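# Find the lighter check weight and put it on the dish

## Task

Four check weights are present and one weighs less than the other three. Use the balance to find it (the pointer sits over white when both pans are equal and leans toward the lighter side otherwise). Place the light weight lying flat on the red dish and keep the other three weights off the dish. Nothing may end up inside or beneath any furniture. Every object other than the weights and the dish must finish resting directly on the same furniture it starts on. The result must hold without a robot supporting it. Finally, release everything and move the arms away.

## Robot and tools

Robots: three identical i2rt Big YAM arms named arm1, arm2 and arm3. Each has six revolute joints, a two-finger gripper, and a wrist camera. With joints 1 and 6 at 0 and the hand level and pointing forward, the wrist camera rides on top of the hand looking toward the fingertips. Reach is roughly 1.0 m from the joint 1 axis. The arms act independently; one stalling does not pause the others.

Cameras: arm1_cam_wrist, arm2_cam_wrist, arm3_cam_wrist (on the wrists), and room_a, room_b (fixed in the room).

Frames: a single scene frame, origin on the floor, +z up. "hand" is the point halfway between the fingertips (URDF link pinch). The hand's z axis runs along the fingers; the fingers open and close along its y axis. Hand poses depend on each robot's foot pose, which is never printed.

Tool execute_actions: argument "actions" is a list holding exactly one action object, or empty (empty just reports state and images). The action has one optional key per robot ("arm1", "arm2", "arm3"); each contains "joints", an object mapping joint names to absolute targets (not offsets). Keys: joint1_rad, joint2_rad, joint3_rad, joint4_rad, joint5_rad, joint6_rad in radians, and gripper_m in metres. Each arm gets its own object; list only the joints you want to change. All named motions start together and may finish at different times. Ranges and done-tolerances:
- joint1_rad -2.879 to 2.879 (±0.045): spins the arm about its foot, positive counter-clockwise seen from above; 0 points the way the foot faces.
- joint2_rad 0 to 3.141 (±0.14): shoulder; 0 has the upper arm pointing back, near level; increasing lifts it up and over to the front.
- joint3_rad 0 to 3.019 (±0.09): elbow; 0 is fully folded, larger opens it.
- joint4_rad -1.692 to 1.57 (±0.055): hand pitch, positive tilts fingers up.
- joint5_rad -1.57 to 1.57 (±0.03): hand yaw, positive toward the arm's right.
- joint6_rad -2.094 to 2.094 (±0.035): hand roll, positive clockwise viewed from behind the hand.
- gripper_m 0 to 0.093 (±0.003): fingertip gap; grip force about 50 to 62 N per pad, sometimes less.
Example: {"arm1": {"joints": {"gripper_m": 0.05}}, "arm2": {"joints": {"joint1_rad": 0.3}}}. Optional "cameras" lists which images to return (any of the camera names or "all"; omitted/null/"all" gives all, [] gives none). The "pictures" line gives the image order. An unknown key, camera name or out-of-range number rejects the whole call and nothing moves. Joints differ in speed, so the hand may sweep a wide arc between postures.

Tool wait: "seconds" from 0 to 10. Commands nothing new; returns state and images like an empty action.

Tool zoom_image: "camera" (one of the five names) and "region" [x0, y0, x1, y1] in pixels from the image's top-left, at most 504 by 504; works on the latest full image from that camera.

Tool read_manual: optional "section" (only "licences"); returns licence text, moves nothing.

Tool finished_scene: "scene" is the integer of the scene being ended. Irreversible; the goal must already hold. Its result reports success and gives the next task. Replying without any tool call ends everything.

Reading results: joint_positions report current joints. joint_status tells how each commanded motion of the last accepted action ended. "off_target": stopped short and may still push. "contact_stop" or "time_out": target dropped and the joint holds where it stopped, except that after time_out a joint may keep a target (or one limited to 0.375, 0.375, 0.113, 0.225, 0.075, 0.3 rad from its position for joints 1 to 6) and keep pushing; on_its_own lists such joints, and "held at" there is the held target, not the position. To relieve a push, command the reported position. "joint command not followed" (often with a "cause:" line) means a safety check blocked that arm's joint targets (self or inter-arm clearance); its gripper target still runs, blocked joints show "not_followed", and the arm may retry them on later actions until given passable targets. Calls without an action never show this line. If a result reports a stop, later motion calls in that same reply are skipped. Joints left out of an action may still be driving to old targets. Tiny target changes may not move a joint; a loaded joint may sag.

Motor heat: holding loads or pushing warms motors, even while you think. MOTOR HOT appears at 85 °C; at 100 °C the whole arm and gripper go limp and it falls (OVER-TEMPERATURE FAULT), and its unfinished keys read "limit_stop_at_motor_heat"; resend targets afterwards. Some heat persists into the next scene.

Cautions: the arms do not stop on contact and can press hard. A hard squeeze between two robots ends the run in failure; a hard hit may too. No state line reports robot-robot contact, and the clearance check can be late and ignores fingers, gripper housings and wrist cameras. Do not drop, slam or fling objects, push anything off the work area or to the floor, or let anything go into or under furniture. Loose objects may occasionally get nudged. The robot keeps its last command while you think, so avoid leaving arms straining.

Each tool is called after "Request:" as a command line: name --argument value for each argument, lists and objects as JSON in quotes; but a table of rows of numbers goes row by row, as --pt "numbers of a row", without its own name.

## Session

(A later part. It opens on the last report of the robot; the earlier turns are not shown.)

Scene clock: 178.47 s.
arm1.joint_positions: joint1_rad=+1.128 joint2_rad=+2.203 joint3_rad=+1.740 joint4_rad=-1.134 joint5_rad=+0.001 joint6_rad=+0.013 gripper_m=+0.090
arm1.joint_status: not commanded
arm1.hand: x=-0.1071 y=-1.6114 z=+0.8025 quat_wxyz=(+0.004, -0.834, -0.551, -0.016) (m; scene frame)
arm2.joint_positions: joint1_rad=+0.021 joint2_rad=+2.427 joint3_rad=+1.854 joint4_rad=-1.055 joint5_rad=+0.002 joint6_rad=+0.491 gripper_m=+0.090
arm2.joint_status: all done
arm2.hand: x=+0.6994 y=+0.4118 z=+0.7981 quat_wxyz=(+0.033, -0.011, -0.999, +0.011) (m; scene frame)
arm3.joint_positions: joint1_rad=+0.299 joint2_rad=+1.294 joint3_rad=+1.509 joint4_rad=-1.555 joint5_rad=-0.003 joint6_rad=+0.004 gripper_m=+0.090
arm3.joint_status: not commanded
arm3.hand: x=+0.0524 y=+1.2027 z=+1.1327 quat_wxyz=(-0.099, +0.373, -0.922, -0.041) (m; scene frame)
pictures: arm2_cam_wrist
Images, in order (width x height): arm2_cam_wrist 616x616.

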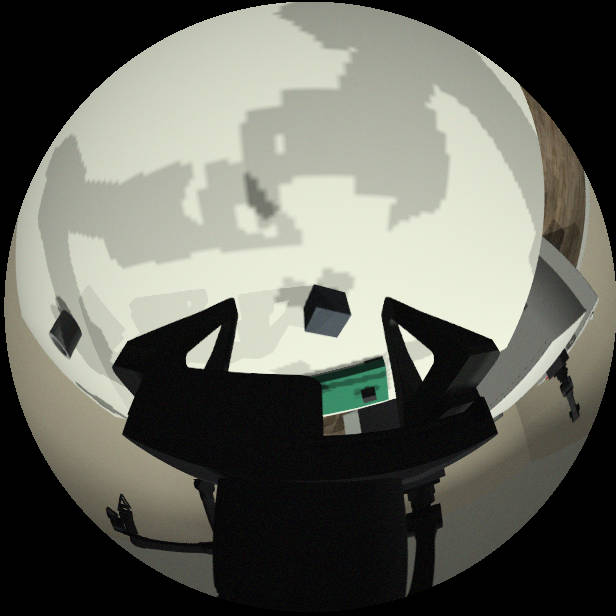

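Request:
execute_actions --actions '[{"arm2":{"joints":{"joint6_rad":0.95}}}]' --cameras '["arm2_cam_wrist","room_a","room_b"]'

Scene clock: 185.90 s.
arm1.joint_positions: joint1_rad=+1.128 joint2_rad=+2.203 joint3_rad=+1.740 joint4_rad=-1.134 joint5_rad=+0.001 joint6_rad=+0.013 gripper_m=+0.090
arm1.joint_status: not commanded
arm1.hand: x=-0.1071 y=-1.6114 z=+0.8025 quat_wxyz=(+0.004, -0.834, -0.551, -0.016) (m; scene frame)
arm2.joint_positions: joint1_rad=+0.021 joint2_rad=+2.427 joint3_rad=+1.854 joint4_rad=-1.055 joint5_rad=+0.002 joint6_rad=+0.941 gripper_m=+0.090
arm2.joint_status: all done
arm2.hand: x=+0.6994 y=+0.4118 z=+0.7981 quat_wxyz=(+0.030, -0.234, -0.972, +0.018) (m; scene frame)
arm3.joint_positions: joint1_rad=+0.299 joint2_rad=+1.294 joint3_rad=+1.509 joint4_rad=-1.555 joint5_rad=-0.003 joint6_rad=+0.004 gripper_m=+0.090
arm3.joint_status: not commanded
arm3.hand: x=+0.0524 y=+1.2027 z=+1.1327 quat_wxyz=(-0.099, +0.373, -0.922, -0.041) (m; scene frame)
pictures: arm2_cam_wrist, room_a, room_b
Images, in order (width x height): arm2_cam_wrist 616x616, room_a 896x504, room_b 896x504.

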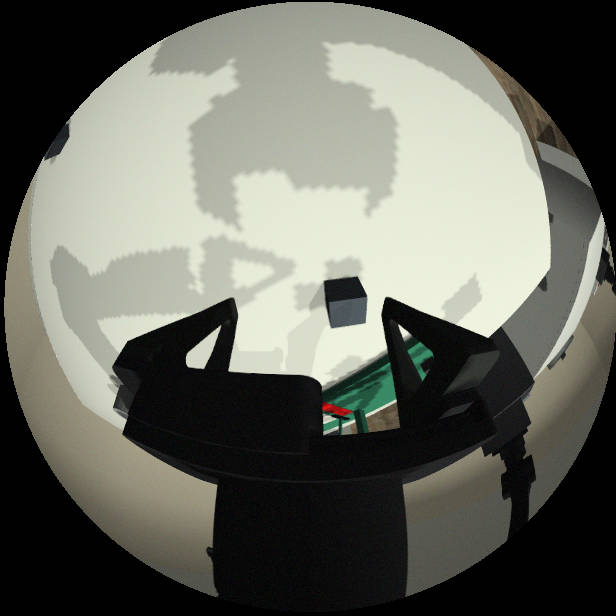

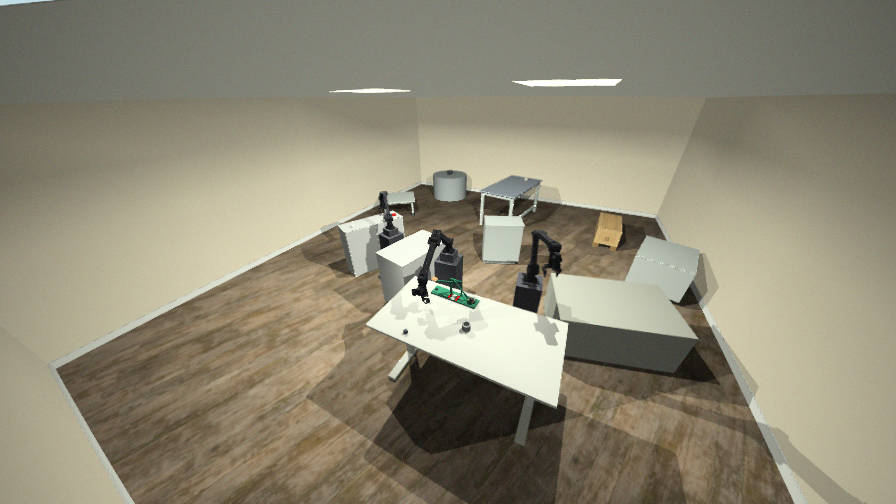

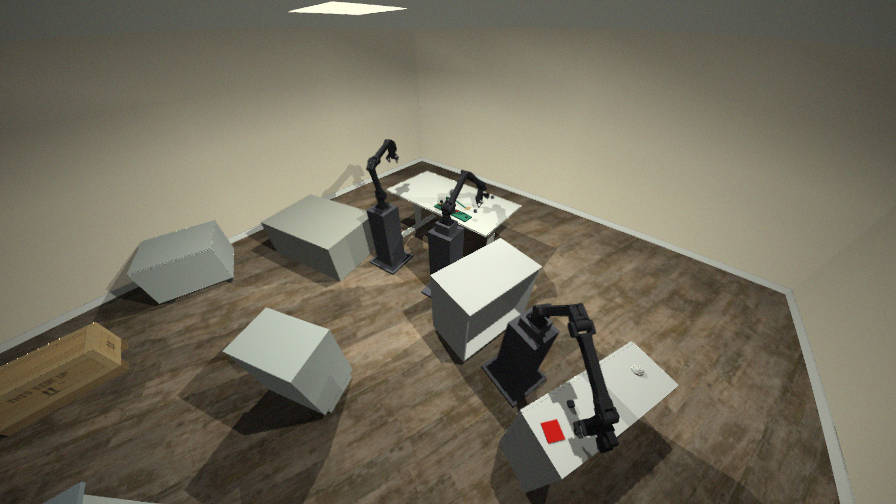

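Request:
execute_actions --actions '[{"arm2":{"joints":{"joint1_rad":-0.03,"joint2_rad":2.53,"joint3_rad":1.88,"joint4_rad":-0.95}}}]' --cameras '["arm2_cam_wrist"]'

Scene clock: 188.43 s.
arm1.joint_positions: joint1_rad=+1.128 joint2_rad=+2.203 joint3_rad=+1.740 joint4_rad=-1.134 joint5_rad=+0.001 joint6_rad=+0.013 gripper_m=+0.090
arm1.joint_status: not commanded
arm1.hand: x=-0.1071 y=-1.6114 z=+0.8025 quat_wxyz=(+0.004, -0.834, -0.551, -0.016) (m; scene frame)
arm2.joint_positions: joint1_rad=-0.036 joint2_rad=+2.509 joint3_rad=+1.857 joint4_rad=-0.959 joint5_rad=-0.002 joint6_rad=+0.944 gripper_m=+0.090
arm2.joint_status: all done
arm2.hand: x=+0.7161 y=+0.3797 z=+0.7450 quat_wxyz=(+0.025, -0.263, -0.965, +0.011) (m; scene frame)
arm3.joint_positions: joint1_rad=+0.299 joint2_rad=+1.294 joint3_rad=+1.509 joint4_rad=-1.555 joint5_rad=-0.003 joint6_rad=+0.004 gripper_m=+0.090
arm3.joint_status: not commanded
arm3.hand: x=+0.0524 y=+1.2027 z=+1.1327 quat_wxyz=(-0.099, +0.373, -0.922, -0.041) (m; scene frame)
pictures: arm2_cam_wrist
Images, in order (width x height): arm2_cam_wrist 616x616.

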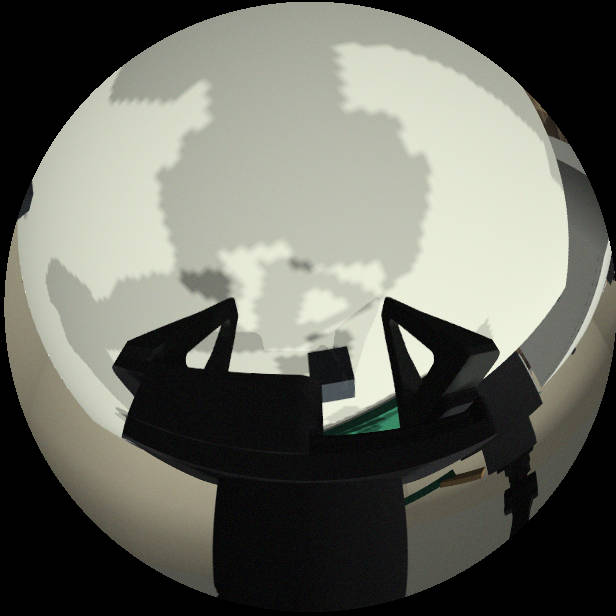

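Request:
execute_actions --actions '[{"arm2":{"joints":{"joint1_rad":-0.005,"joint3_rad":1.83}}}]' --cameras '["arm2_cam_wrist"]'

Request:
execute_actions --actions '[{"arm2":{"joints":{"gripper_m":0.02}}}]' --cameras '["arm2_cam_wrist"]'

Scene clock: 193.80 s.
arm1.joint_positions: joint1_rad=+1.128 joint2_rad=+2.203 joint3_rad=+1.740 joint4_rad=-1.134 joint5_rad=+0.001 joint6_rad=+0.013 gripper_m=+0.090
arm1.joint_status: not commanded
arm1.hand: x=-0.1071 y=-1.6114 z=+0.8025 quat_wxyz=(+0.004, -0.834, -0.551, -0.016) (m; scene frame)
arm2.joint_positions: joint1_rad=-0.017 joint2_rad=+2.509 joint3_rad=+1.852 joint4_rad=-0.957 joint5_rad=+0.003 joint6_rad=+0.949 gripper_m=+0.090
arm2.joint_status: all done
arm2.hand: x=+0.7093 y=+0.3898 z=+0.7437 quat_wxyz=(+0.024, -0.256, -0.966, +0.014) (m; scene frame)
arm3.joint_positions: joint1_rad=+0.299 joint2_rad=+1.294 joint3_rad=+1.509 joint4_rad=-1.555 joint5_rad=-0.003 joint6_rad=+0.004 gripper_m=+0.090
arm3.joint_status: not commanded
arm3.hand: x=+0.0524 y=+1.2027 z=+1.1327 quat_wxyz=(-0.099, +0.373, -0.922, -0.041) (m; scene frame)
pictures: arm2_cam_wrist
Images, in order (width x height): arm2_cam_wrist 616x616.

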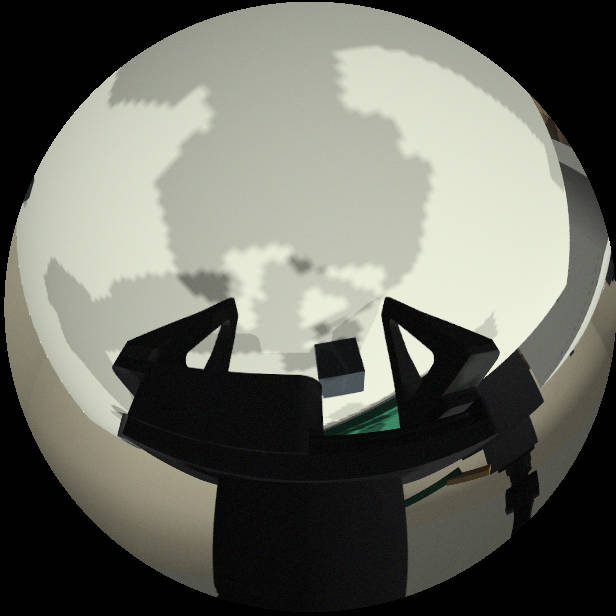

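Scene clock: 194.47 s.
arm1.joint_positions: joint1_rad=+1.128 joint2_rad=+2.203 joint3_rad=+1.740 joint4_rad=-1.134 joint5_rad=+0.001 joint6_rad=+0.013 gripper_m=+0.090
arm1.joint_status: not commanded
arm1.hand: x=-0.1071 y=-1.6114 z=+0.8025 quat_wxyz=(+0.004, -0.834, -0.551, -0.016) (m; scene frame)
arm2.joint_positions: joint1_rad=-0.014 joint2_rad=+2.509 joint3_rad=+1.846 joint4_rad=-0.957 joint5_rad=+0.001 joint6_rad=+0.949 gripper_m=+0.020
arm2.joint_status: all done
arm2.hand: x=+0.7057 y=+0.3904 z=+0.7419 quat_wxyz=(+0.027, -0.255, -0.967, +0.015) (m; scene frame)
arm3.joint_positions: joint1_rad=+0.299 joint2_rad=+1.294 joint3_rad=+1.509 joint4_rad=-1.555 joint5_rad=-0.003 joint6_rad=+0.004 gripper_m=+0.090
arm3.joint_status: not commanded
arm3.hand: x=+0.0524 y=+1.2027 z=+1.1327 quat_wxyz=(-0.099, +0.373, -0.922, -0.041) (m; scene frame)
pictures: arm2_cam_wrist
Images, in order (width x height): arm2_cam_wrist 616x616.

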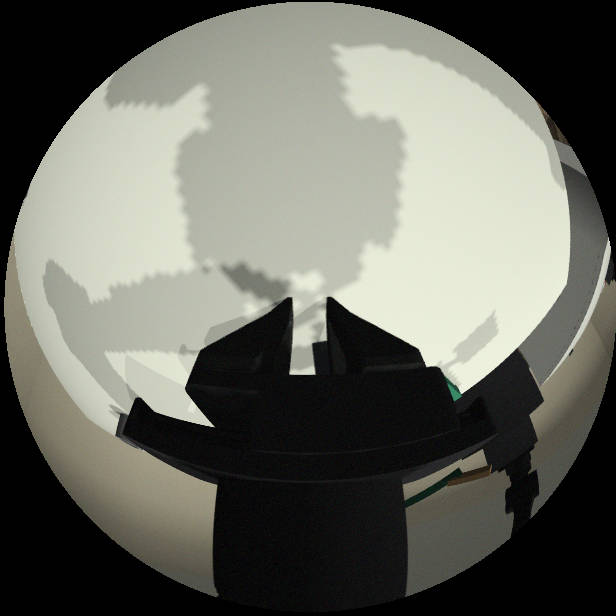

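Missed (too high). Reopen, lower.

Request:
execute_actions --actions '[{"arm2":{"joints":{"gripper_m":0.09}}}]' --cameras '[]'

Request:
execute_actions --actions '[{"arm2":{"joints":{"joint2_rad":2.56,"joint3_rad":1.80,"joint4_rad":-0.9}}}]' --cameras '["arm2_cam_wrist"]'

Scene clock: 196.33 s.
arm1.joint_positions: joint1_rad=+1.128 joint2_rad=+2.203 joint3_rad=+1.740 joint4_rad=-1.134 joint5_rad=+0.001 joint6_rad=+0.013 gripper_m=+0.090
arm1.joint_status: not commanded
arm1.hand: x=-0.1071 y=-1.6114 z=+0.8025 quat_wxyz=(+0.004, -0.834, -0.551, -0.016) (m; scene frame)
arm2.joint_positions: joint1_rad=-0.014 joint2_rad=+2.507 joint3_rad=+1.846 joint4_rad=-0.957 joint5_rad=+0.004 joint6_rad=+0.949 gripper_m=+0.090
arm2.joint_status: all done
arm2.hand: x=+0.7065 y=+0.3903 z=+0.7433 quat_wxyz=(+0.025, -0.255, -0.967, +0.016) (m; scene frame)
arm3.joint_positions: joint1_rad=+0.299 joint2_rad=+1.294 joint3_rad=+1.509 joint4_rad=-1.555 joint5_rad=-0.003 joint6_rad=+0.004 gripper_m=+0.090
arm3.joint_status: not commanded
arm3.hand: x=+0.0524 y=+1.2027 z=+1.1327 quat_wxyz=(-0.099, +0.373, -0.922, -0.041) (m; scene frame)
pictures: none
No camera images: the call's "cameras" was empty. Leave "cameras" out to get every camera's image.

Scene clock: 196.93 s.
arm1.joint_positions: joint1_rad=+1.128 joint2_rad=+2.203 joint3_rad=+1.740 joint4_rad=-1.134 joint5_rad=+0.001 joint6_rad=+0.013 gripper_m=+0.090
arm1.joint_status: not commanded
arm1.hand: x=-0.1071 y=-1.6114 z=+0.8025 quat_wxyz=(+0.004, -0.834, -0.551, -0.016) (m; scene frame)
arm2.joint_positions: joint1_rad=-0.014 joint2_rad=+2.501 joint3_rad=+1.829 joint4_rad=-0.935 joint5_rad=+0.004 joint6_rad=+0.949 gripper_m=+0.090
arm2.joint_status: all done
arm2.hand: x=+0.7058 y=+0.3900 z=+0.7417 quat_wxyz=(+0.021, -0.255, -0.967, +0.012) (m; scene frame)
arm3.joint_positions: joint1_rad=+0.299 joint2_rad=+1.294 joint3_rad=+1.509 joint4_rad=-1.555 joint5_rad=-0.003 joint6_rad=+0.004 gripper_m=+0.090
arm3.joint_status: not commanded
arm3.hand: x=+0.0524 y=+1.2027 z=+1.1327 quat_wxyz=(-0.099, +0.373, -0.922, -0.041) (m; scene frame)
pictures: arm2_cam_wrist
Images, in order (width x height): arm2_cam_wrist 616x616.

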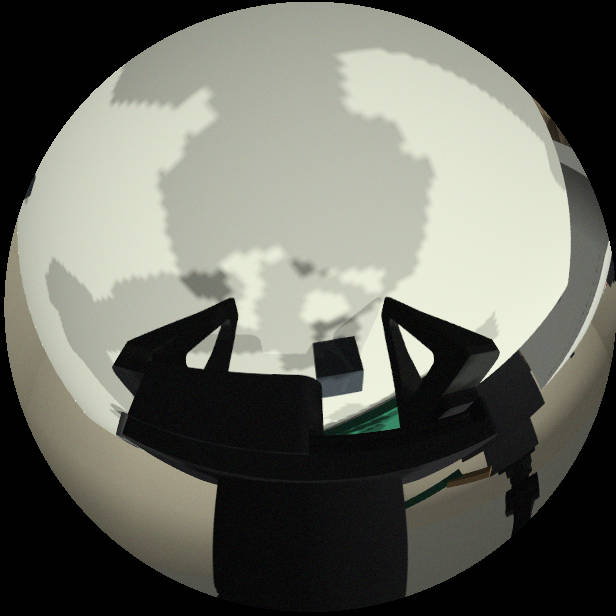

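Request:
execute_actions --actions '[{"arm2":{"joints":{"joint1_rad":0.03,"joint2_rad":2.47,"joint3_rad":1.76,"joint4_rad":-0.9}}}]' --cameras '["arm2_cam_wrist"]'

Scene clock: 199.27 s.
arm1.joint_positions: joint1_rad=+1.128 joint2_rad=+2.203 joint3_rad=+1.740 joint4_rad=-1.134 joint5_rad=+0.001 joint6_rad=+0.013 gripper_m=+0.090
arm1.joint_status: not commanded
arm1.hand: x=-0.1071 y=-1.6114 z=+0.8025 quat_wxyz=(+0.004, -0.834, -0.551, -0.016) (m; scene frame)
arm2.joint_positions: joint1_rad=+0.027 joint2_rad=+2.475 joint3_rad=+1.777 joint4_rad=-0.906 joint5_rad=+0.002 joint6_rad=+0.951 gripper_m=+0.090
arm2.joint_status: all done
arm2.hand: x=+0.6848 y=+0.4101 z=+0.7434 quat_wxyz=(+0.020, -0.235, -0.972, +0.011) (m; scene frame)
arm3.joint_positions: joint1_rad=+0.299 joint2_rad=+1.294 joint3_rad=+1.509 joint4_rad=-1.555 joint5_rad=-0.003 joint6_rad=+0.004 gripper_m=+0.090
arm3.joint_status: not commanded
arm3.hand: x=+0.0524 y=+1.2027 z=+1.1327 quat_wxyz=(-0.099, +0.373, -0.922, -0.041) (m; scene frame)
pictures: arm2_cam_wrist
Images, in order (width x height): arm2_cam_wrist 616x616.

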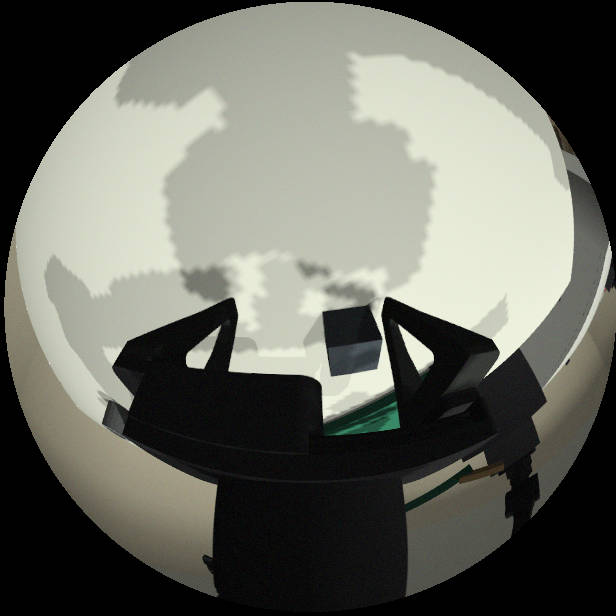

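Request:
execute_actions --actions '[{"arm2":{"joints":{"gripper_m":0.02}}}]' --cameras '[]'

Request:
execute_actions --actions '[{"arm2":{"joints":{"joint2_rad":2.1,"joint3_rad":1.6,"joint4_rad":-1.07}}}]' --cameras '[]'

Request:
execute_actions --actions '[{"arm2":{"joints":{"joint1_rad":0.065,"joint2_rad":1.85,"joint3_rad":1.1,"joint4_rad":-0.82}}}]' --cameras '["arm2_cam_wrist","room_a"]'

Scene clock: 201.33 s.
arm1.joint_positions: joint1_rad=+1.128 joint2_rad=+2.203 joint3_rad=+1.740 joint4_rad=-1.134 joint5_rad=+0.001 joint6_rad=+0.013 gripper_m=+0.090
arm1.joint_status: not commanded
arm1.hand: x=-0.1071 y=-1.6114 z=+0.8025 quat_wxyz=(+0.004, -0.834, -0.551, -0.016) (m; scene frame)
arm2.joint_positions: joint1_rad=+0.027 joint2_rad=+2.475 joint3_rad=+1.773 joint4_rad=-0.906 joint5_rad=+0.002 joint6_rad=+0.950 gripper_m=+0.020
arm2.joint_status: all done
arm2.hand: x=+0.6831 y=+0.4093 z=+0.7423 quat_wxyz=(+0.022, -0.235, -0.972, +0.012) (m; scene frame)
arm3.joint_positions: joint1_rad=+0.299 joint2_rad=+1.294 joint3_rad=+1.509 joint4_rad=-1.555 joint5_rad=-0.003 joint6_rad=+0.004 gripper_m=+0.090
arm3.joint_status: not commanded
arm3.hand: x=+0.0524 y=+1.2027 z=+1.1327 quat_wxyz=(-0.099, +0.373, -0.922, -0.041) (m; scene frame)
pictures: none
No camera images: the call's "cameras" was empty. Leave "cameras" out to get every camera's image.

Scene clock: 202.73 s.
arm1.joint_positions: joint1_rad=+1.128 joint2_rad=+2.203 joint3_rad=+1.740 joint4_rad=-1.134 joint5_rad=+0.001 joint6_rad=+0.013 gripper_m=+0.090
arm1.joint_status: not commanded
arm1.hand: x=-0.1071 y=-1.6114 z=+0.8025 quat_wxyz=(+0.004, -0.834, -0.551, -0.016) (m; scene frame)
arm2.joint_positions: joint1_rad=+0.027 joint2_rad=+2.081 joint3_rad=+1.597 joint4_rad=-1.060 joint5_rad=+0.002 joint6_rad=+0.950 gripper_m=+0.020
arm2.joint_status: all done
arm2.hand: x=+0.6563 y=+0.3928 z=+0.9281 quat_wxyz=(-0.003, -0.235, -0.972, -0.009) (m; scene frame)
arm3.joint_positions: joint1_rad=+0.299 joint2_rad=+1.294 joint3_rad=+1.509 joint4_rad=-1.555 joint5_rad=-0.003 joint6_rad=+0.004 gripper_m=+0.090
arm3.joint_status: not commanded
arm3.hand: x=+0.0524 y=+1.2027 z=+1.1327 quat_wxyz=(-0.099, +0.373, -0.922, -0.041) (m; scene frame)
pictures: none
No camera images: the call's "cameras" was empty. Leave "cameras" out to get every camera's image.

Scene clock: 204.03 s.
arm1.joint_positions: joint1_rad=+1.128 joint2_rad=+2.203 joint3_rad=+1.740 joint4_rad=-1.134 joint5_rad=+0.001 joint6_rad=+0.013 gripper_m=+0.090
arm1.joint_status: not commanded
arm1.hand: x=-0.1071 y=-1.6114 z=+0.8025 quat_wxyz=(+0.004, -0.834, -0.551, -0.016) (m; scene frame)
arm2.joint_positions: joint1_rad=+0.065 joint2_rad=+1.842 joint3_rad=+1.102 joint4_rad=-0.833 joint5_rad=+0.002 joint6_rad=+0.950 gripper_m=+0.020
arm2.joint_status: all done
arm2.hand: x=+0.5228 y=+0.3443 z=+0.8995 quat_wxyz=(+0.008, -0.217, -0.976, +0.000) (m; scene frame)
arm3.joint_positions: joint1_rad=+0.299 joint2_rad=+1.294 joint3_rad=+1.509 joint4_rad=-1.555 joint5_rad=-0.003 joint6_rad=+0.004 gripper_m=+0.090
arm3.joint_status: not commanded
arm3.hand: x=+0.0524 y=+1.2027 z=+1.1327 quat_wxyz=(-0.099, +0.373, -0.922, -0.041) (m; scene frame)
pictures: arm2_cam_wrist, room_a
Images, in order (width x height): arm2_cam_wrist 616x616, room_a 896x504.

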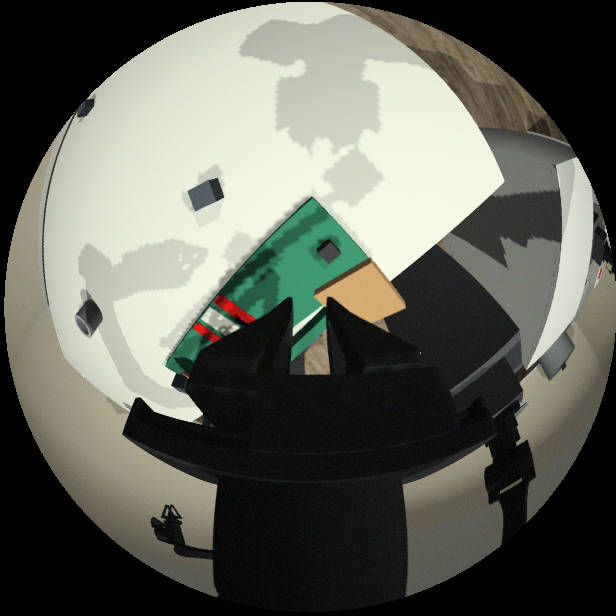

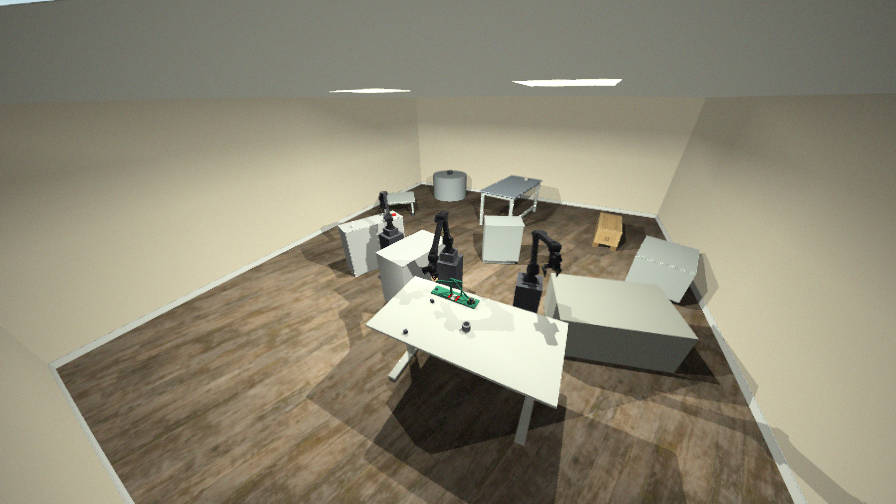

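Request:
execute_actions --actions '[{"arm2":{"joints":{"joint1_rad":0.2,"joint2_rad":2.1,"joint3_rad":1.5,"joint4_rad":-0.97,"joint6_rad":0,"gripper_m":0.09}}}]' --cameras '["arm2_cam_wrist"]'

Scene clock: 208.13 s.
arm1.joint_positions: joint1_rad=+1.128 joint2_rad=+2.203 joint3_rad=+1.740 joint4_rad=-1.134 joint5_rad=+0.001 joint6_rad=+0.013 gripper_m=+0.090
arm1.joint_status: not commanded
arm1.hand: x=-0.1071 y=-1.6114 z=+0.8025 quat_wxyz=(+0.004, -0.834, -0.551, -0.016) (m; scene frame)
arm2.joint_positions: joint1_rad=+0.208 joint2_rad=+2.099 joint3_rad=+1.468 joint4_rad=-0.958 joint5_rad=+0.001 joint6_rad=+0.009 gripper_m=+0.090
arm2.joint_status: all done
arm2.hand: x=+0.5681 y=+0.4648 z=+0.8776 quat_wxyz=(+0.015, +0.318, -0.948, -0.002) (m; scene frame)
arm3.joint_positions: joint1_rad=+0.299 joint2_rad=+1.294 joint3_rad=+1.509 joint4_rad=-1.555 joint5_rad=-0.003 joint6_rad=+0.004 gripper_m=+0.090
arm3.joint_status: not commanded
arm3.hand: x=+0.0524 y=+1.2027 z=+1.1327 quat_wxyz=(-0.099, +0.373, -0.922, -0.041) (m; scene frame)
pictures: arm2_cam_wrist
Images, in order (width x height): arm2_cam_wrist 616x616.

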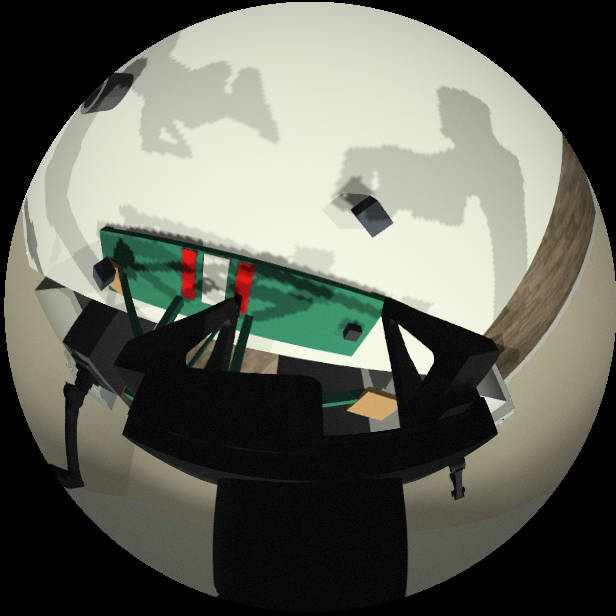

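Request:
execute_actions --actions '[{"arm2":{"joints":{"joint1_rad":0.11,"joint2_rad":2.4,"joint3_rad":1.85,"joint4_rad":-1.03,"joint6_rad":0.0}}}]' --cameras '["arm2_cam_wrist"]'

Scene clock: 210.50 s.
arm1.joint_positions: joint1_rad=+1.128 joint2_rad=+2.203 joint3_rad=+1.740 joint4_rad=-1.134 joint5_rad=+0.001 joint6_rad=+0.013 gripper_m=+0.090
arm1.joint_status: not commanded
arm1.hand: x=-0.1071 y=-1.6114 z=+0.8025 quat_wxyz=(+0.004, -0.834, -0.551, -0.016) (m; scene frame)
arm2.joint_positions: joint1_rad=+0.102 joint2_rad=+2.396 joint3_rad=+1.804 joint4_rad=-1.020 joint5_rad=+0.001 joint6_rad=+0.007 gripper_m=+0.090
arm2.joint_status: all done
arm2.hand: x=+0.6679 y=+0.4558 z=+0.8027 quat_wxyz=(+0.026, +0.268, -0.963, +0.001) (m; scene frame)
arm3.joint_positions: joint1_rad=+0.299 joint2_rad=+1.294 joint3_rad=+1.509 joint4_rad=-1.555 joint5_rad=-0.003 joint6_rad=+0.004 gripper_m=+0.090
arm3.joint_status: not commanded
arm3.hand: x=+0.0524 y=+1.2027 z=+1.1327 quat_wxyz=(-0.099, +0.373, -0.922, -0.041) (m; scene frame)
pictures: arm2_cam_wrist
Images, in order (width x height): arm2_cam_wrist 616x616.

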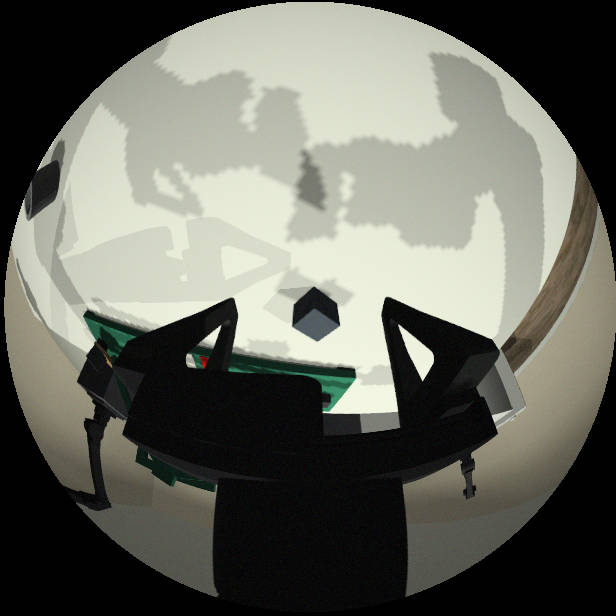

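Request:
execute_actions --actions '[{"arm2":{"joints":{"joint6_rad":0.75}}}]' --cameras '[]'

Request:
execute_actions --actions '[{"arm2":{"joints":{"joint2_rad":2.46,"joint3_rad":1.73,"joint4_rad":-0.88}}}]' --cameras '["arm2_cam_wrist"]'

Scene clock: 213.40 s.
arm1.joint_positions: joint1_rad=+1.128 joint2_rad=+2.203 joint3_rad=+1.740 joint4_rad=-1.134 joint5_rad=+0.001 joint6_rad=+0.013 gripper_m=+0.090
arm1.joint_status: not commanded
arm1.hand: x=-0.1071 y=-1.6114 z=+0.8025 quat_wxyz=(+0.004, -0.834, -0.551, -0.016) (m; scene frame)
arm2.joint_positions: joint1_rad=+0.102 joint2_rad=+2.396 joint3_rad=+1.804 joint4_rad=-1.020 joint5_rad=+0.001 joint6_rad=+0.741 gripper_m=+0.090
arm2.joint_status: all done
arm2.hand: x=+0.6679 y=+0.4558 z=+0.8027 quat_wxyz=(+0.024, -0.095, -0.995, +0.010) (m; scene frame)
arm3.joint_positions: joint1_rad=+0.299 joint2_rad=+1.294 joint3_rad=+1.509 joint4_rad=-1.555 joint5_rad=-0.003 joint6_rad=+0.004 gripper_m=+0.090
arm3.joint_status: not commanded
arm3.hand: x=+0.0524 y=+1.2027 z=+1.1327 quat_wxyz=(-0.099, +0.373, -0.922, -0.041) (m; scene frame)
pictures: none
No camera images: the call's "cameras" was empty. Leave "cameras" out to get every camera's image.

Scene clock: 214.43 s.
arm1.joint_positions: joint1_rad=+1.128 joint2_rad=+2.203 joint3_rad=+1.740 joint4_rad=-1.134 joint5_rad=+0.001 joint6_rad=+0.013 gripper_m=+0.090
arm1.joint_status: not commanded
arm1.hand: x=-0.1071 y=-1.6114 z=+0.8025 quat_wxyz=(+0.004, -0.834, -0.551, -0.016) (m; scene frame)
arm2.joint_positions: joint1_rad=+0.102 joint2_rad=+2.447 joint3_rad=+1.737 joint4_rad=-0.892 joint5_rad=+0.001 joint6_rad=+0.742 gripper_m=+0.090
arm2.joint_status: all done
arm2.hand: x=+0.6544 y=+0.4483 z=+0.7503 quat_wxyz=(+0.021, -0.095, -0.995, +0.007) (m; scene frame)
arm3.joint_positions: joint1_rad=+0.299 joint2_rad=+1.294 joint3_rad=+1.509 joint4_rad=-1.555 joint5_rad=-0.003 joint6_rad=+0.004 gripper_m=+0.090
arm3.joint_status: not commanded
arm3.hand: x=+0.0524 y=+1.2027 z=+1.1327 quat_wxyz=(-0.099, +0.373, -0.922, -0.041) (m; scene frame)
pictures: arm2_cam_wrist
Images, in order (width x height): arm2_cam_wrist 616x616.

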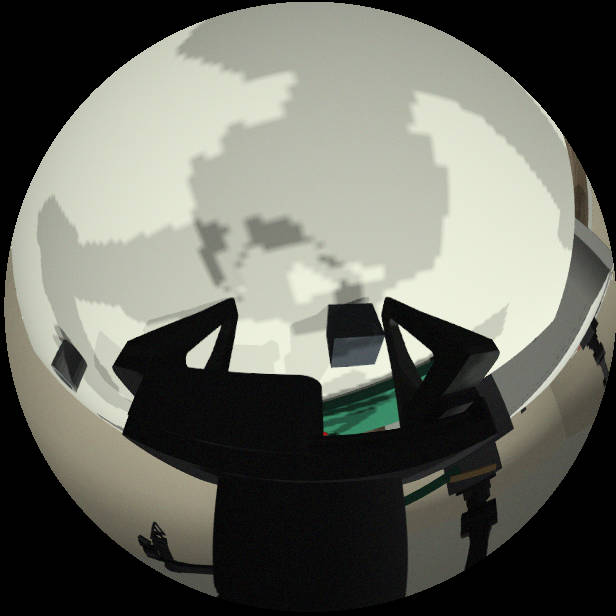

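Request:
execute_actions --actions '[{"arm2":{"joints":{"joint1_rad":0.07,"joint2_rad":2.52,"joint3_rad":1.82,"joint4_rad":-0.9}}}]' --cameras '["arm2_cam_wrist"]'

Scene clock: 216.37 s.
arm1.joint_positions: joint1_rad=+1.128 joint2_rad=+2.203 joint3_rad=+1.740 joint4_rad=-1.134 joint5_rad=+0.001 joint6_rad=+0.013 gripper_m=+0.090
arm1.joint_status: not commanded
arm1.hand: x=-0.1071 y=-1.6114 z=+0.8025 quat_wxyz=(+0.004, -0.834, -0.551, -0.016) (m; scene frame)
arm2.joint_positions: joint1_rad=+0.077 joint2_rad=+2.479 joint3_rad=+1.780 joint4_rad=-0.897 joint5_rad=-0.004 joint6_rad=+0.741 gripper_m=+0.090
arm2.joint_status: all done
arm2.hand: x=+0.6708 y=+0.4404 z=+0.7423 quat_wxyz=(+0.020, -0.108, -0.994, +0.003) (m; scene frame)
arm3.joint_positions: joint1_rad=+0.299 joint2_rad=+1.294 joint3_rad=+1.509 joint4_rad=-1.555 joint5_rad=-0.003 joint6_rad=+0.004 gripper_m=+0.090
arm3.joint_status: not commanded
arm3.hand: x=+0.0524 y=+1.2027 z=+1.1327 quat_wxyz=(-0.099, +0.373, -0.922, -0.041) (m; scene frame)
pictures: arm2_cam_wrist
Images, in order (width x height): arm2_cam_wrist 616x616.

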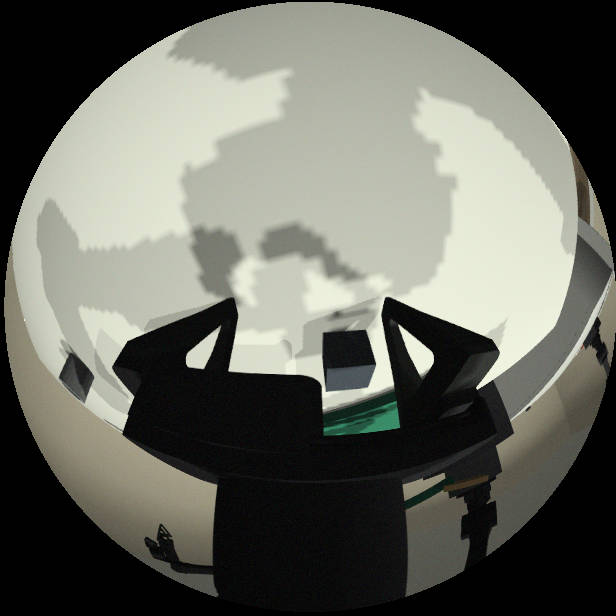

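Request:
execute_actions --actions '[{"arm2":{"joints":{"gripper_m":0.0}}}]' --cameras '["arm2_cam_wrist"]'

Scene clock: 217.53 s.
arm1.joint_positions: joint1_rad=+1.128 joint2_rad=+2.203 joint3_rad=+1.740 joint4_rad=-1.134 joint5_rad=+0.001 joint6_rad=+0.013 gripper_m=+0.090
arm1.joint_status: not commanded
arm1.hand: x=-0.1071 y=-1.6114 z=+0.8025 quat_wxyz=(+0.004, -0.834, -0.551, -0.016) (m; scene frame)
arm2.joint_positions: joint1_rad=+0.077 joint2_rad=+2.482 joint3_rad=+1.780 joint4_rad=-0.897 joint5_rad=-0.004 joint6_rad=+0.742 gripper_m=+0.001
arm2.joint_status: all done
arm2.hand: x=+0.6700 y=+0.4399 z=+0.7404 quat_wxyz=(+0.021, -0.108, -0.994, +0.005) (m; scene frame)
arm3.joint_positions: joint1_rad=+0.299 joint2_rad=+1.294 joint3_rad=+1.509 joint4_rad=-1.555 joint5_rad=-0.003 joint6_rad=+0.004 gripper_m=+0.090
arm3.joint_status: not commanded
arm3.hand: x=+0.0524 y=+1.2027 z=+1.1327 quat_wxyz=(-0.099, +0.373, -0.922, -0.041) (m; scene frame)
pictures: arm2_cam_wrist
Images, in order (width x height): arm2_cam_wrist 616x616.

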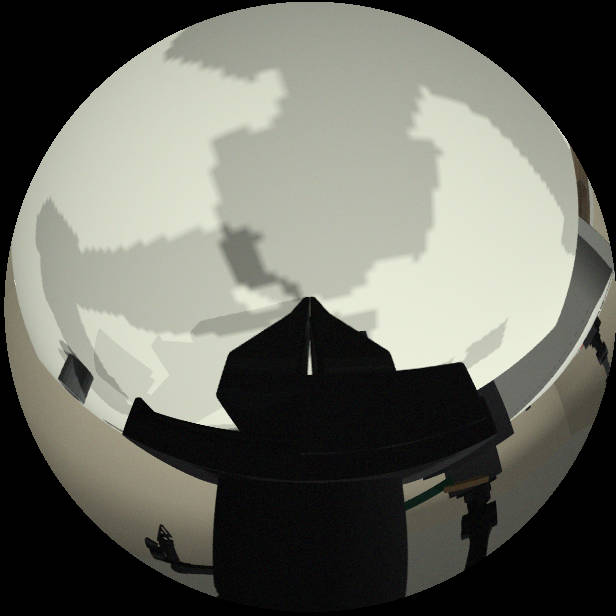

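Request:
execute_actions --actions '[{"arm2":{"joints":{"gripper_m":0.09}}}]' --cameras '["arm2_cam_wrist"]'

Scene clock: 220.57 s.
arm1.joint_positions: joint1_rad=+1.128 joint2_rad=+2.203 joint3_rad=+1.740 joint4_rad=-1.134 joint5_rad=+0.001 joint6_rad=+0.013 gripper_m=+0.090
arm1.joint_status: not commanded
arm1.hand: x=-0.1071 y=-1.6114 z=+0.8025 quat_wxyz=(+0.004, -0.834, -0.551, -0.016) (m; scene frame)
arm2.joint_positions: joint1_rad=+0.067 joint2_rad=+2.482 joint3_rad=+1.785 joint4_rad=-0.904 joint5_rad=+0.004 joint6_rad=+0.743 gripper_m=+0.090
arm2.joint_status: all done
arm2.hand: x=+0.6749 y=+0.4336 z=+0.7419 quat_wxyz=(+0.019, -0.113, -0.993, +0.008) (m; scene frame)
arm3.joint_positions: joint1_rad=+0.299 joint2_rad=+1.294 joint3_rad=+1.509 joint4_rad=-1.555 joint5_rad=-0.003 joint6_rad=+0.004 gripper_m=+0.090
arm3.joint_status: not commanded
arm3.hand: x=+0.0524 y=+1.2027 z=+1.1327 quat_wxyz=(-0.099, +0.373, -0.922, -0.041) (m; scene frame)
pictures: arm2_cam_wrist
Images, in order (width x height): arm2_cam_wrist 616x616.

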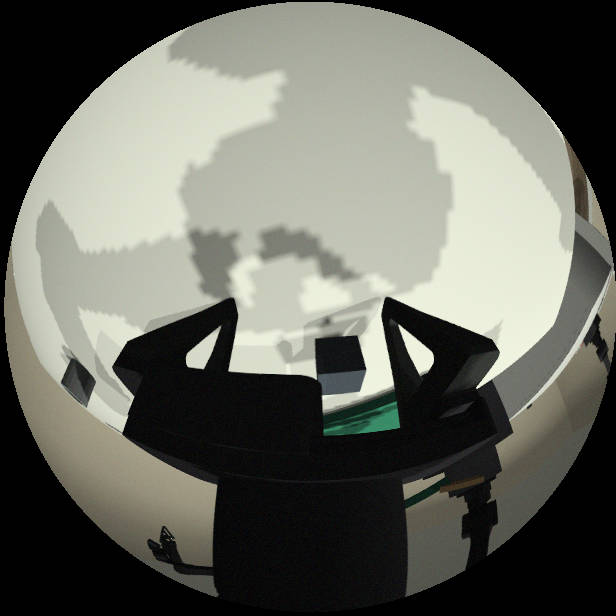

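Request:
execute_actions --actions '[{"arm2":{"joints":{"joint1_rad":0.11,"joint2_rad":2.56,"joint3_rad":1.74,"joint4_rad":-0.82}}}]' --cameras '["arm2_cam_wrist"]'

Scene clock: 222.43 s.
arm1.joint_positions: joint1_rad=+1.128 joint2_rad=+2.203 joint3_rad=+1.740 joint4_rad=-1.134 joint5_rad=+0.001 joint6_rad=+0.013 gripper_m=+0.090
arm1.joint_status: not commanded
arm1.hand: x=-0.1071 y=-1.6114 z=+0.8025 quat_wxyz=(+0.004, -0.834, -0.551, -0.016) (m; scene frame)
arm2.joint_positions: joint1_rad=+0.074 joint2_rad=+2.480 joint3_rad=+1.773 joint4_rad=-0.860 joint5_rad=+0.004 joint6_rad=+0.743 gripper_m=+0.090
arm2.joint_status: all done
arm2.hand: x=+0.6772 y=+0.4398 z=+0.7391 quat_wxyz=(+0.005, -0.110, -0.994, -0.002) (m; scene frame)
arm3.joint_positions: joint1_rad=+0.299 joint2_rad=+1.294 joint3_rad=+1.509 joint4_rad=-1.555 joint5_rad=-0.003 joint6_rad=+0.004 gripper_m=+0.090
arm3.joint_status: not commanded
arm3.hand: x=+0.0524 y=+1.2027 z=+1.1327 quat_wxyz=(-0.099, +0.373, -0.922, -0.041) (m; scene frame)
pictures: arm2_cam_wrist
Images, in order (width x height): arm2_cam_wrist 616x616.

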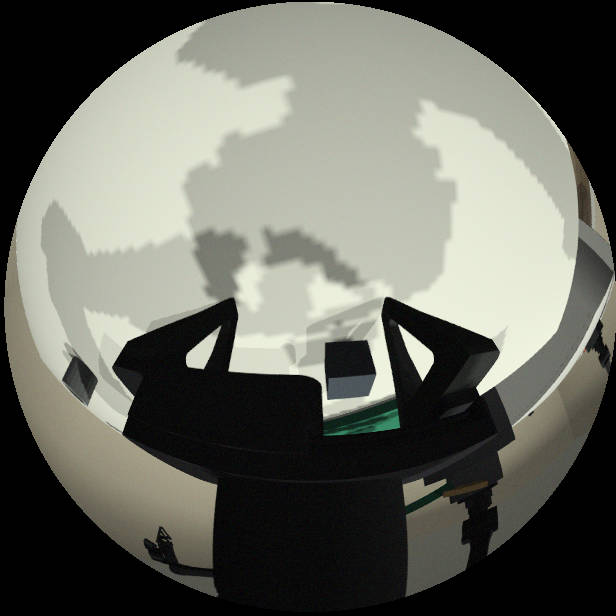

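Request:
execute_actions --actions '[{"arm2":{"joints":{"joint1_rad":0.12,"joint2_rad":2.40,"joint3_rad":1.70,"joint4_rad":-0.88}}}]' --cameras '["arm2_cam_wrist"]'

Scene clock: 224.27 s.
arm1.joint_positions: joint1_rad=+1.128 joint2_rad=+2.203 joint3_rad=+1.740 joint4_rad=-1.134 joint5_rad=+0.001 joint6_rad=+0.013 gripper_m=+0.090
arm1.joint_status: not commanded
arm1.hand: x=-0.1071 y=-1.6114 z=+0.8025 quat_wxyz=(+0.004, -0.834, -0.551, -0.016) (m; scene frame)
arm2.joint_positions: joint1_rad=+0.122 joint2_rad=+2.402 joint3_rad=+1.707 joint4_rad=-0.870 joint5_rad=+0.002 joint6_rad=+0.750 gripper_m=+0.090
arm2.joint_status: all done
arm2.hand: x=+0.6514 y=+0.4611 z=+0.7693 quat_wxyz=(+0.005, -0.090, -0.996, -0.003) (m; scene frame)
arm3.joint_positions: joint1_rad=+0.299 joint2_rad=+1.294 joint3_rad=+1.509 joint4_rad=-1.555 joint5_rad=-0.003 joint6_rad=+0.004 gripper_m=+0.090
arm3.joint_status: not commanded
arm3.hand: x=+0.0524 y=+1.2027 z=+1.1327 quat_wxyz=(-0.099, +0.373, -0.922, -0.041) (m; scene frame)
pictures: arm2_cam_wrist
Images, in order (width x height): arm2_cam_wrist 616x616.

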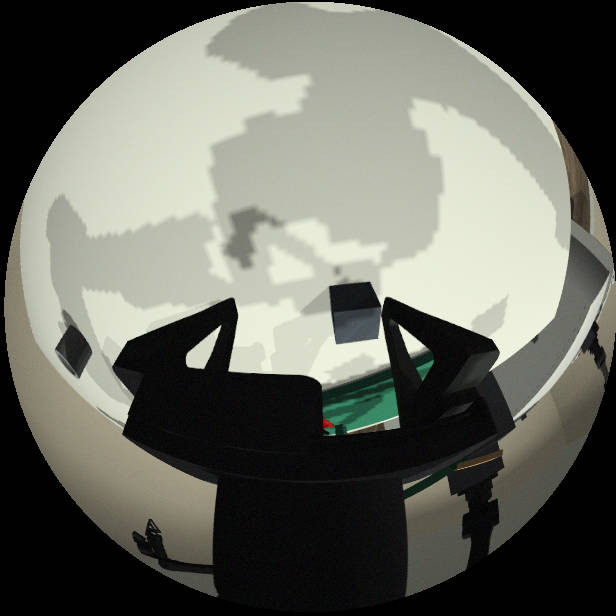

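Need slightly image-right (outward) and down.

Request:
execute_actions --actions '[{"arm2":{"joints":{"joint1_rad":0.095,"joint2_rad":2.50,"joint3_rad":1.72,"joint4_rad":-0.82}}}]' --cameras '["arm2_cam_wrist"]'

Request:
execute_actions --actions '[{"arm2":{"joints":{"gripper_m":0.0}}}]' --cameras '["arm2_cam_wrist"]'

Scene clock: 227.03 s.
arm1.joint_positions: joint1_rad=+1.128 joint2_rad=+2.203 joint3_rad=+1.740 joint4_rad=-1.134 joint5_rad=+0.001 joint6_rad=+0.013 gripper_m=+0.090
arm1.joint_status: not commanded
arm1.hand: x=-0.1071 y=-1.6114 z=+0.8025 quat_wxyz=(+0.004, -0.834, -0.551, -0.016) (m; scene frame)
arm2.joint_positions: joint1_rad=+0.093 joint2_rad=+2.451 joint3_rad=+1.711 joint4_rad=-0.826 joint5_rad=-0.002 joint6_rad=+0.753 gripper_m=+0.090
arm2.joint_status: all done
arm2.hand: x=+0.6590 y=+0.4452 z=+0.7404 quat_wxyz=(+0.006, -0.105, -0.994, -0.005) (m; scene frame)
arm3.joint_positions: joint1_rad=+0.299 joint2_rad=+1.294 joint3_rad=+1.509 joint4_rad=-1.555 joint5_rad=-0.003 joint6_rad=+0.004 gripper_m=+0.090
arm3.joint_status: not commanded
arm3.hand: x=+0.0524 y=+1.2027 z=+1.1327 quat_wxyz=(-0.099, +0.373, -0.922, -0.041) (m; scene frame)
pictures: arm2_cam_wrist
Images, in order (width x height): arm2_cam_wrist 616x616.

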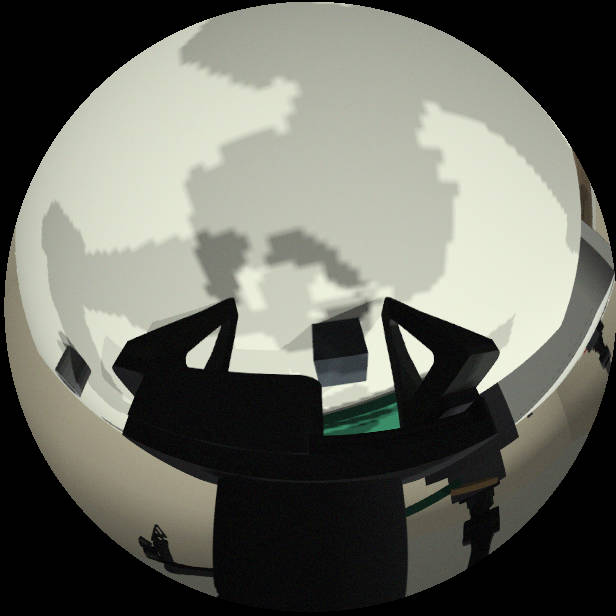

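Scene clock: 227.73 s.
arm1.joint_positions: joint1_rad=+1.128 joint2_rad=+2.203 joint3_rad=+1.740 joint4_rad=-1.134 joint5_rad=+0.001 joint6_rad=+0.013 gripper_m=+0.090
arm1.joint_status: not commanded
arm1.hand: x=-0.1071 y=-1.6114 z=+0.8025 quat_wxyz=(+0.004, -0.834, -0.551, -0.016) (m; scene frame)
arm2.joint_positions: joint1_rad=+0.094 joint2_rad=+2.452 joint3_rad=+1.711 joint4_rad=-0.825 joint5_rad=-0.003 joint6_rad=+0.752 gripper_m=+0.001
arm2.joint_status: all done
arm2.hand: x=+0.6588 y=+0.4455 z=+0.7397 quat_wxyz=(+0.007, -0.105, -0.994, -0.005) (m; scene frame)
arm3.joint_positions: joint1_rad=+0.299 joint2_rad=+1.294 joint3_rad=+1.509 joint4_rad=-1.555 joint5_rad=-0.003 joint6_rad=+0.004 gripper_m=+0.090
arm3.joint_status: not commanded
arm3.hand: x=+0.0524 y=+1.2027 z=+1.1327 quat_wxyz=(-0.099, +0.373, -0.922, -0.041) (m; scene frame)
pictures: arm2_cam_wrist
Images, in order (width x height): arm2_cam_wrist 616x616.

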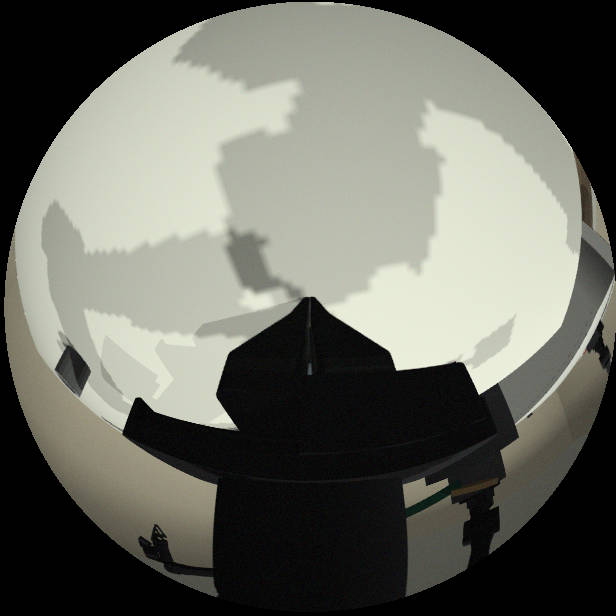

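Still in front of it. Reopen, go further.

Request:
execute_actions --actions '[{"arm2":{"joints":{"gripper_m":0.09,"joint2_rad":2.36,"joint3_rad":1.66,"joint4_rad":-0.87}}}]' --cameras '["arm2_cam_wrist"]'

Scene clock: 230.13 s.
arm1.joint_positions: joint1_rad=+1.128 joint2_rad=+2.203 joint3_rad=+1.740 joint4_rad=-1.134 joint5_rad=+0.001 joint6_rad=+0.013 gripper_m=+0.090
arm1.joint_status: not commanded
arm1.hand: x=-0.1071 y=-1.6114 z=+0.8025 quat_wxyz=(+0.004, -0.834, -0.551, -0.016) (m; scene frame)
arm2.joint_positions: joint1_rad=+0.093 joint2_rad=+2.353 joint3_rad=+1.664 joint4_rad=-0.861 joint5_rad=+0.003 joint6_rad=+0.752 gripper_m=+0.090
arm2.joint_status: all done
arm2.hand: x=+0.6570 y=+0.4423 z=+0.7867 quat_wxyz=(-0.001, -0.105, -0.994, -0.007) (m; scene frame)
arm3.joint_positions: joint1_rad=+0.299 joint2_rad=+1.294 joint3_rad=+1.509 joint4_rad=-1.555 joint5_rad=-0.003 joint6_rad=+0.004 gripper_m=+0.090
arm3.joint_status: not commanded
arm3.hand: x=+0.0524 y=+1.2027 z=+1.1327 quat_wxyz=(-0.099, +0.373, -0.922, -0.041) (m; scene frame)
pictures: arm2_cam_wrist
Images, in order (width x height): arm2_cam_wrist 616x616.

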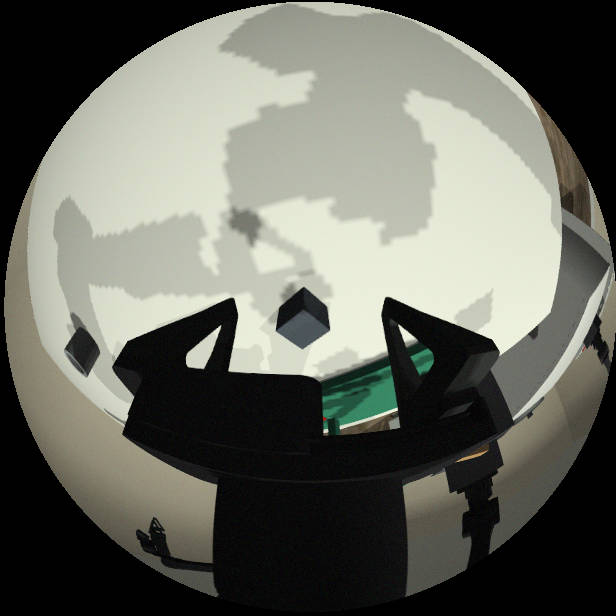

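Request:
execute_actions --actions '[{"arm2":{"joints":{"joint6_rad":0.0,"joint2_rad":2.32,"joint3_rad":1.60,"joint4_rad":-0.85}}}]' --cameras '["arm2_cam_wrist"]'

Scene clock: 233.53 s.
arm1.joint_positions: joint1_rad=+1.128 joint2_rad=+2.203 joint3_rad=+1.740 joint4_rad=-1.134 joint5_rad=+0.001 joint6_rad=+0.013 gripper_m=+0.090
arm1.joint_status: not commanded
arm1.hand: x=-0.1071 y=-1.6114 z=+0.8025 quat_wxyz=(+0.004, -0.834, -0.551, -0.016) (m; scene frame)
arm2.joint_positions: joint1_rad=+0.093 joint2_rad=+2.332 joint3_rad=+1.612 joint4_rad=-0.859 joint5_rad=+0.003 joint6_rad=+0.009 gripper_m=+0.090
arm2.joint_status: all done
arm2.hand: x=+0.6403 y=+0.4324 z=+0.7847 quat_wxyz=(+0.010, +0.263, -0.965, -0.003) (m; scene frame)
arm3.joint_positions: joint1_rad=+0.299 joint2_rad=+1.294 joint3_rad=+1.509 joint4_rad=-1.555 joint5_rad=-0.003 joint6_rad=+0.004 gripper_m=+0.090
arm3.joint_status: not commanded
arm3.hand: x=+0.0524 y=+1.2027 z=+1.1327 quat_wxyz=(-0.099, +0.373, -0.922, -0.041) (m; scene frame)
pictures: arm2_cam_wrist
Images, in order (width x height): arm2_cam_wrist 616x616.

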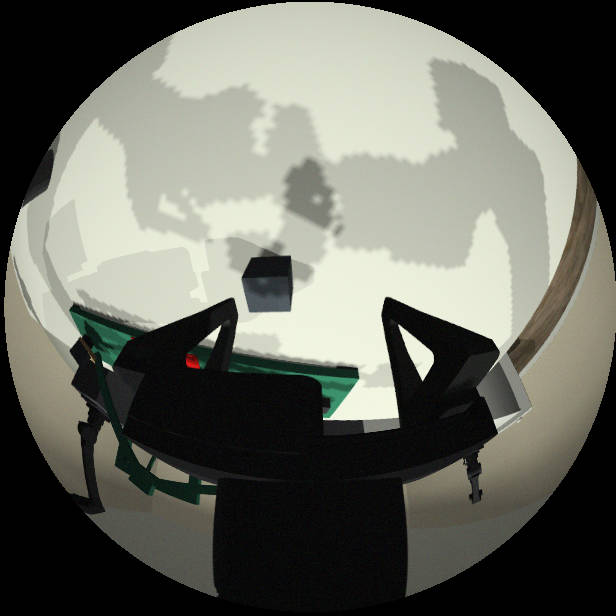

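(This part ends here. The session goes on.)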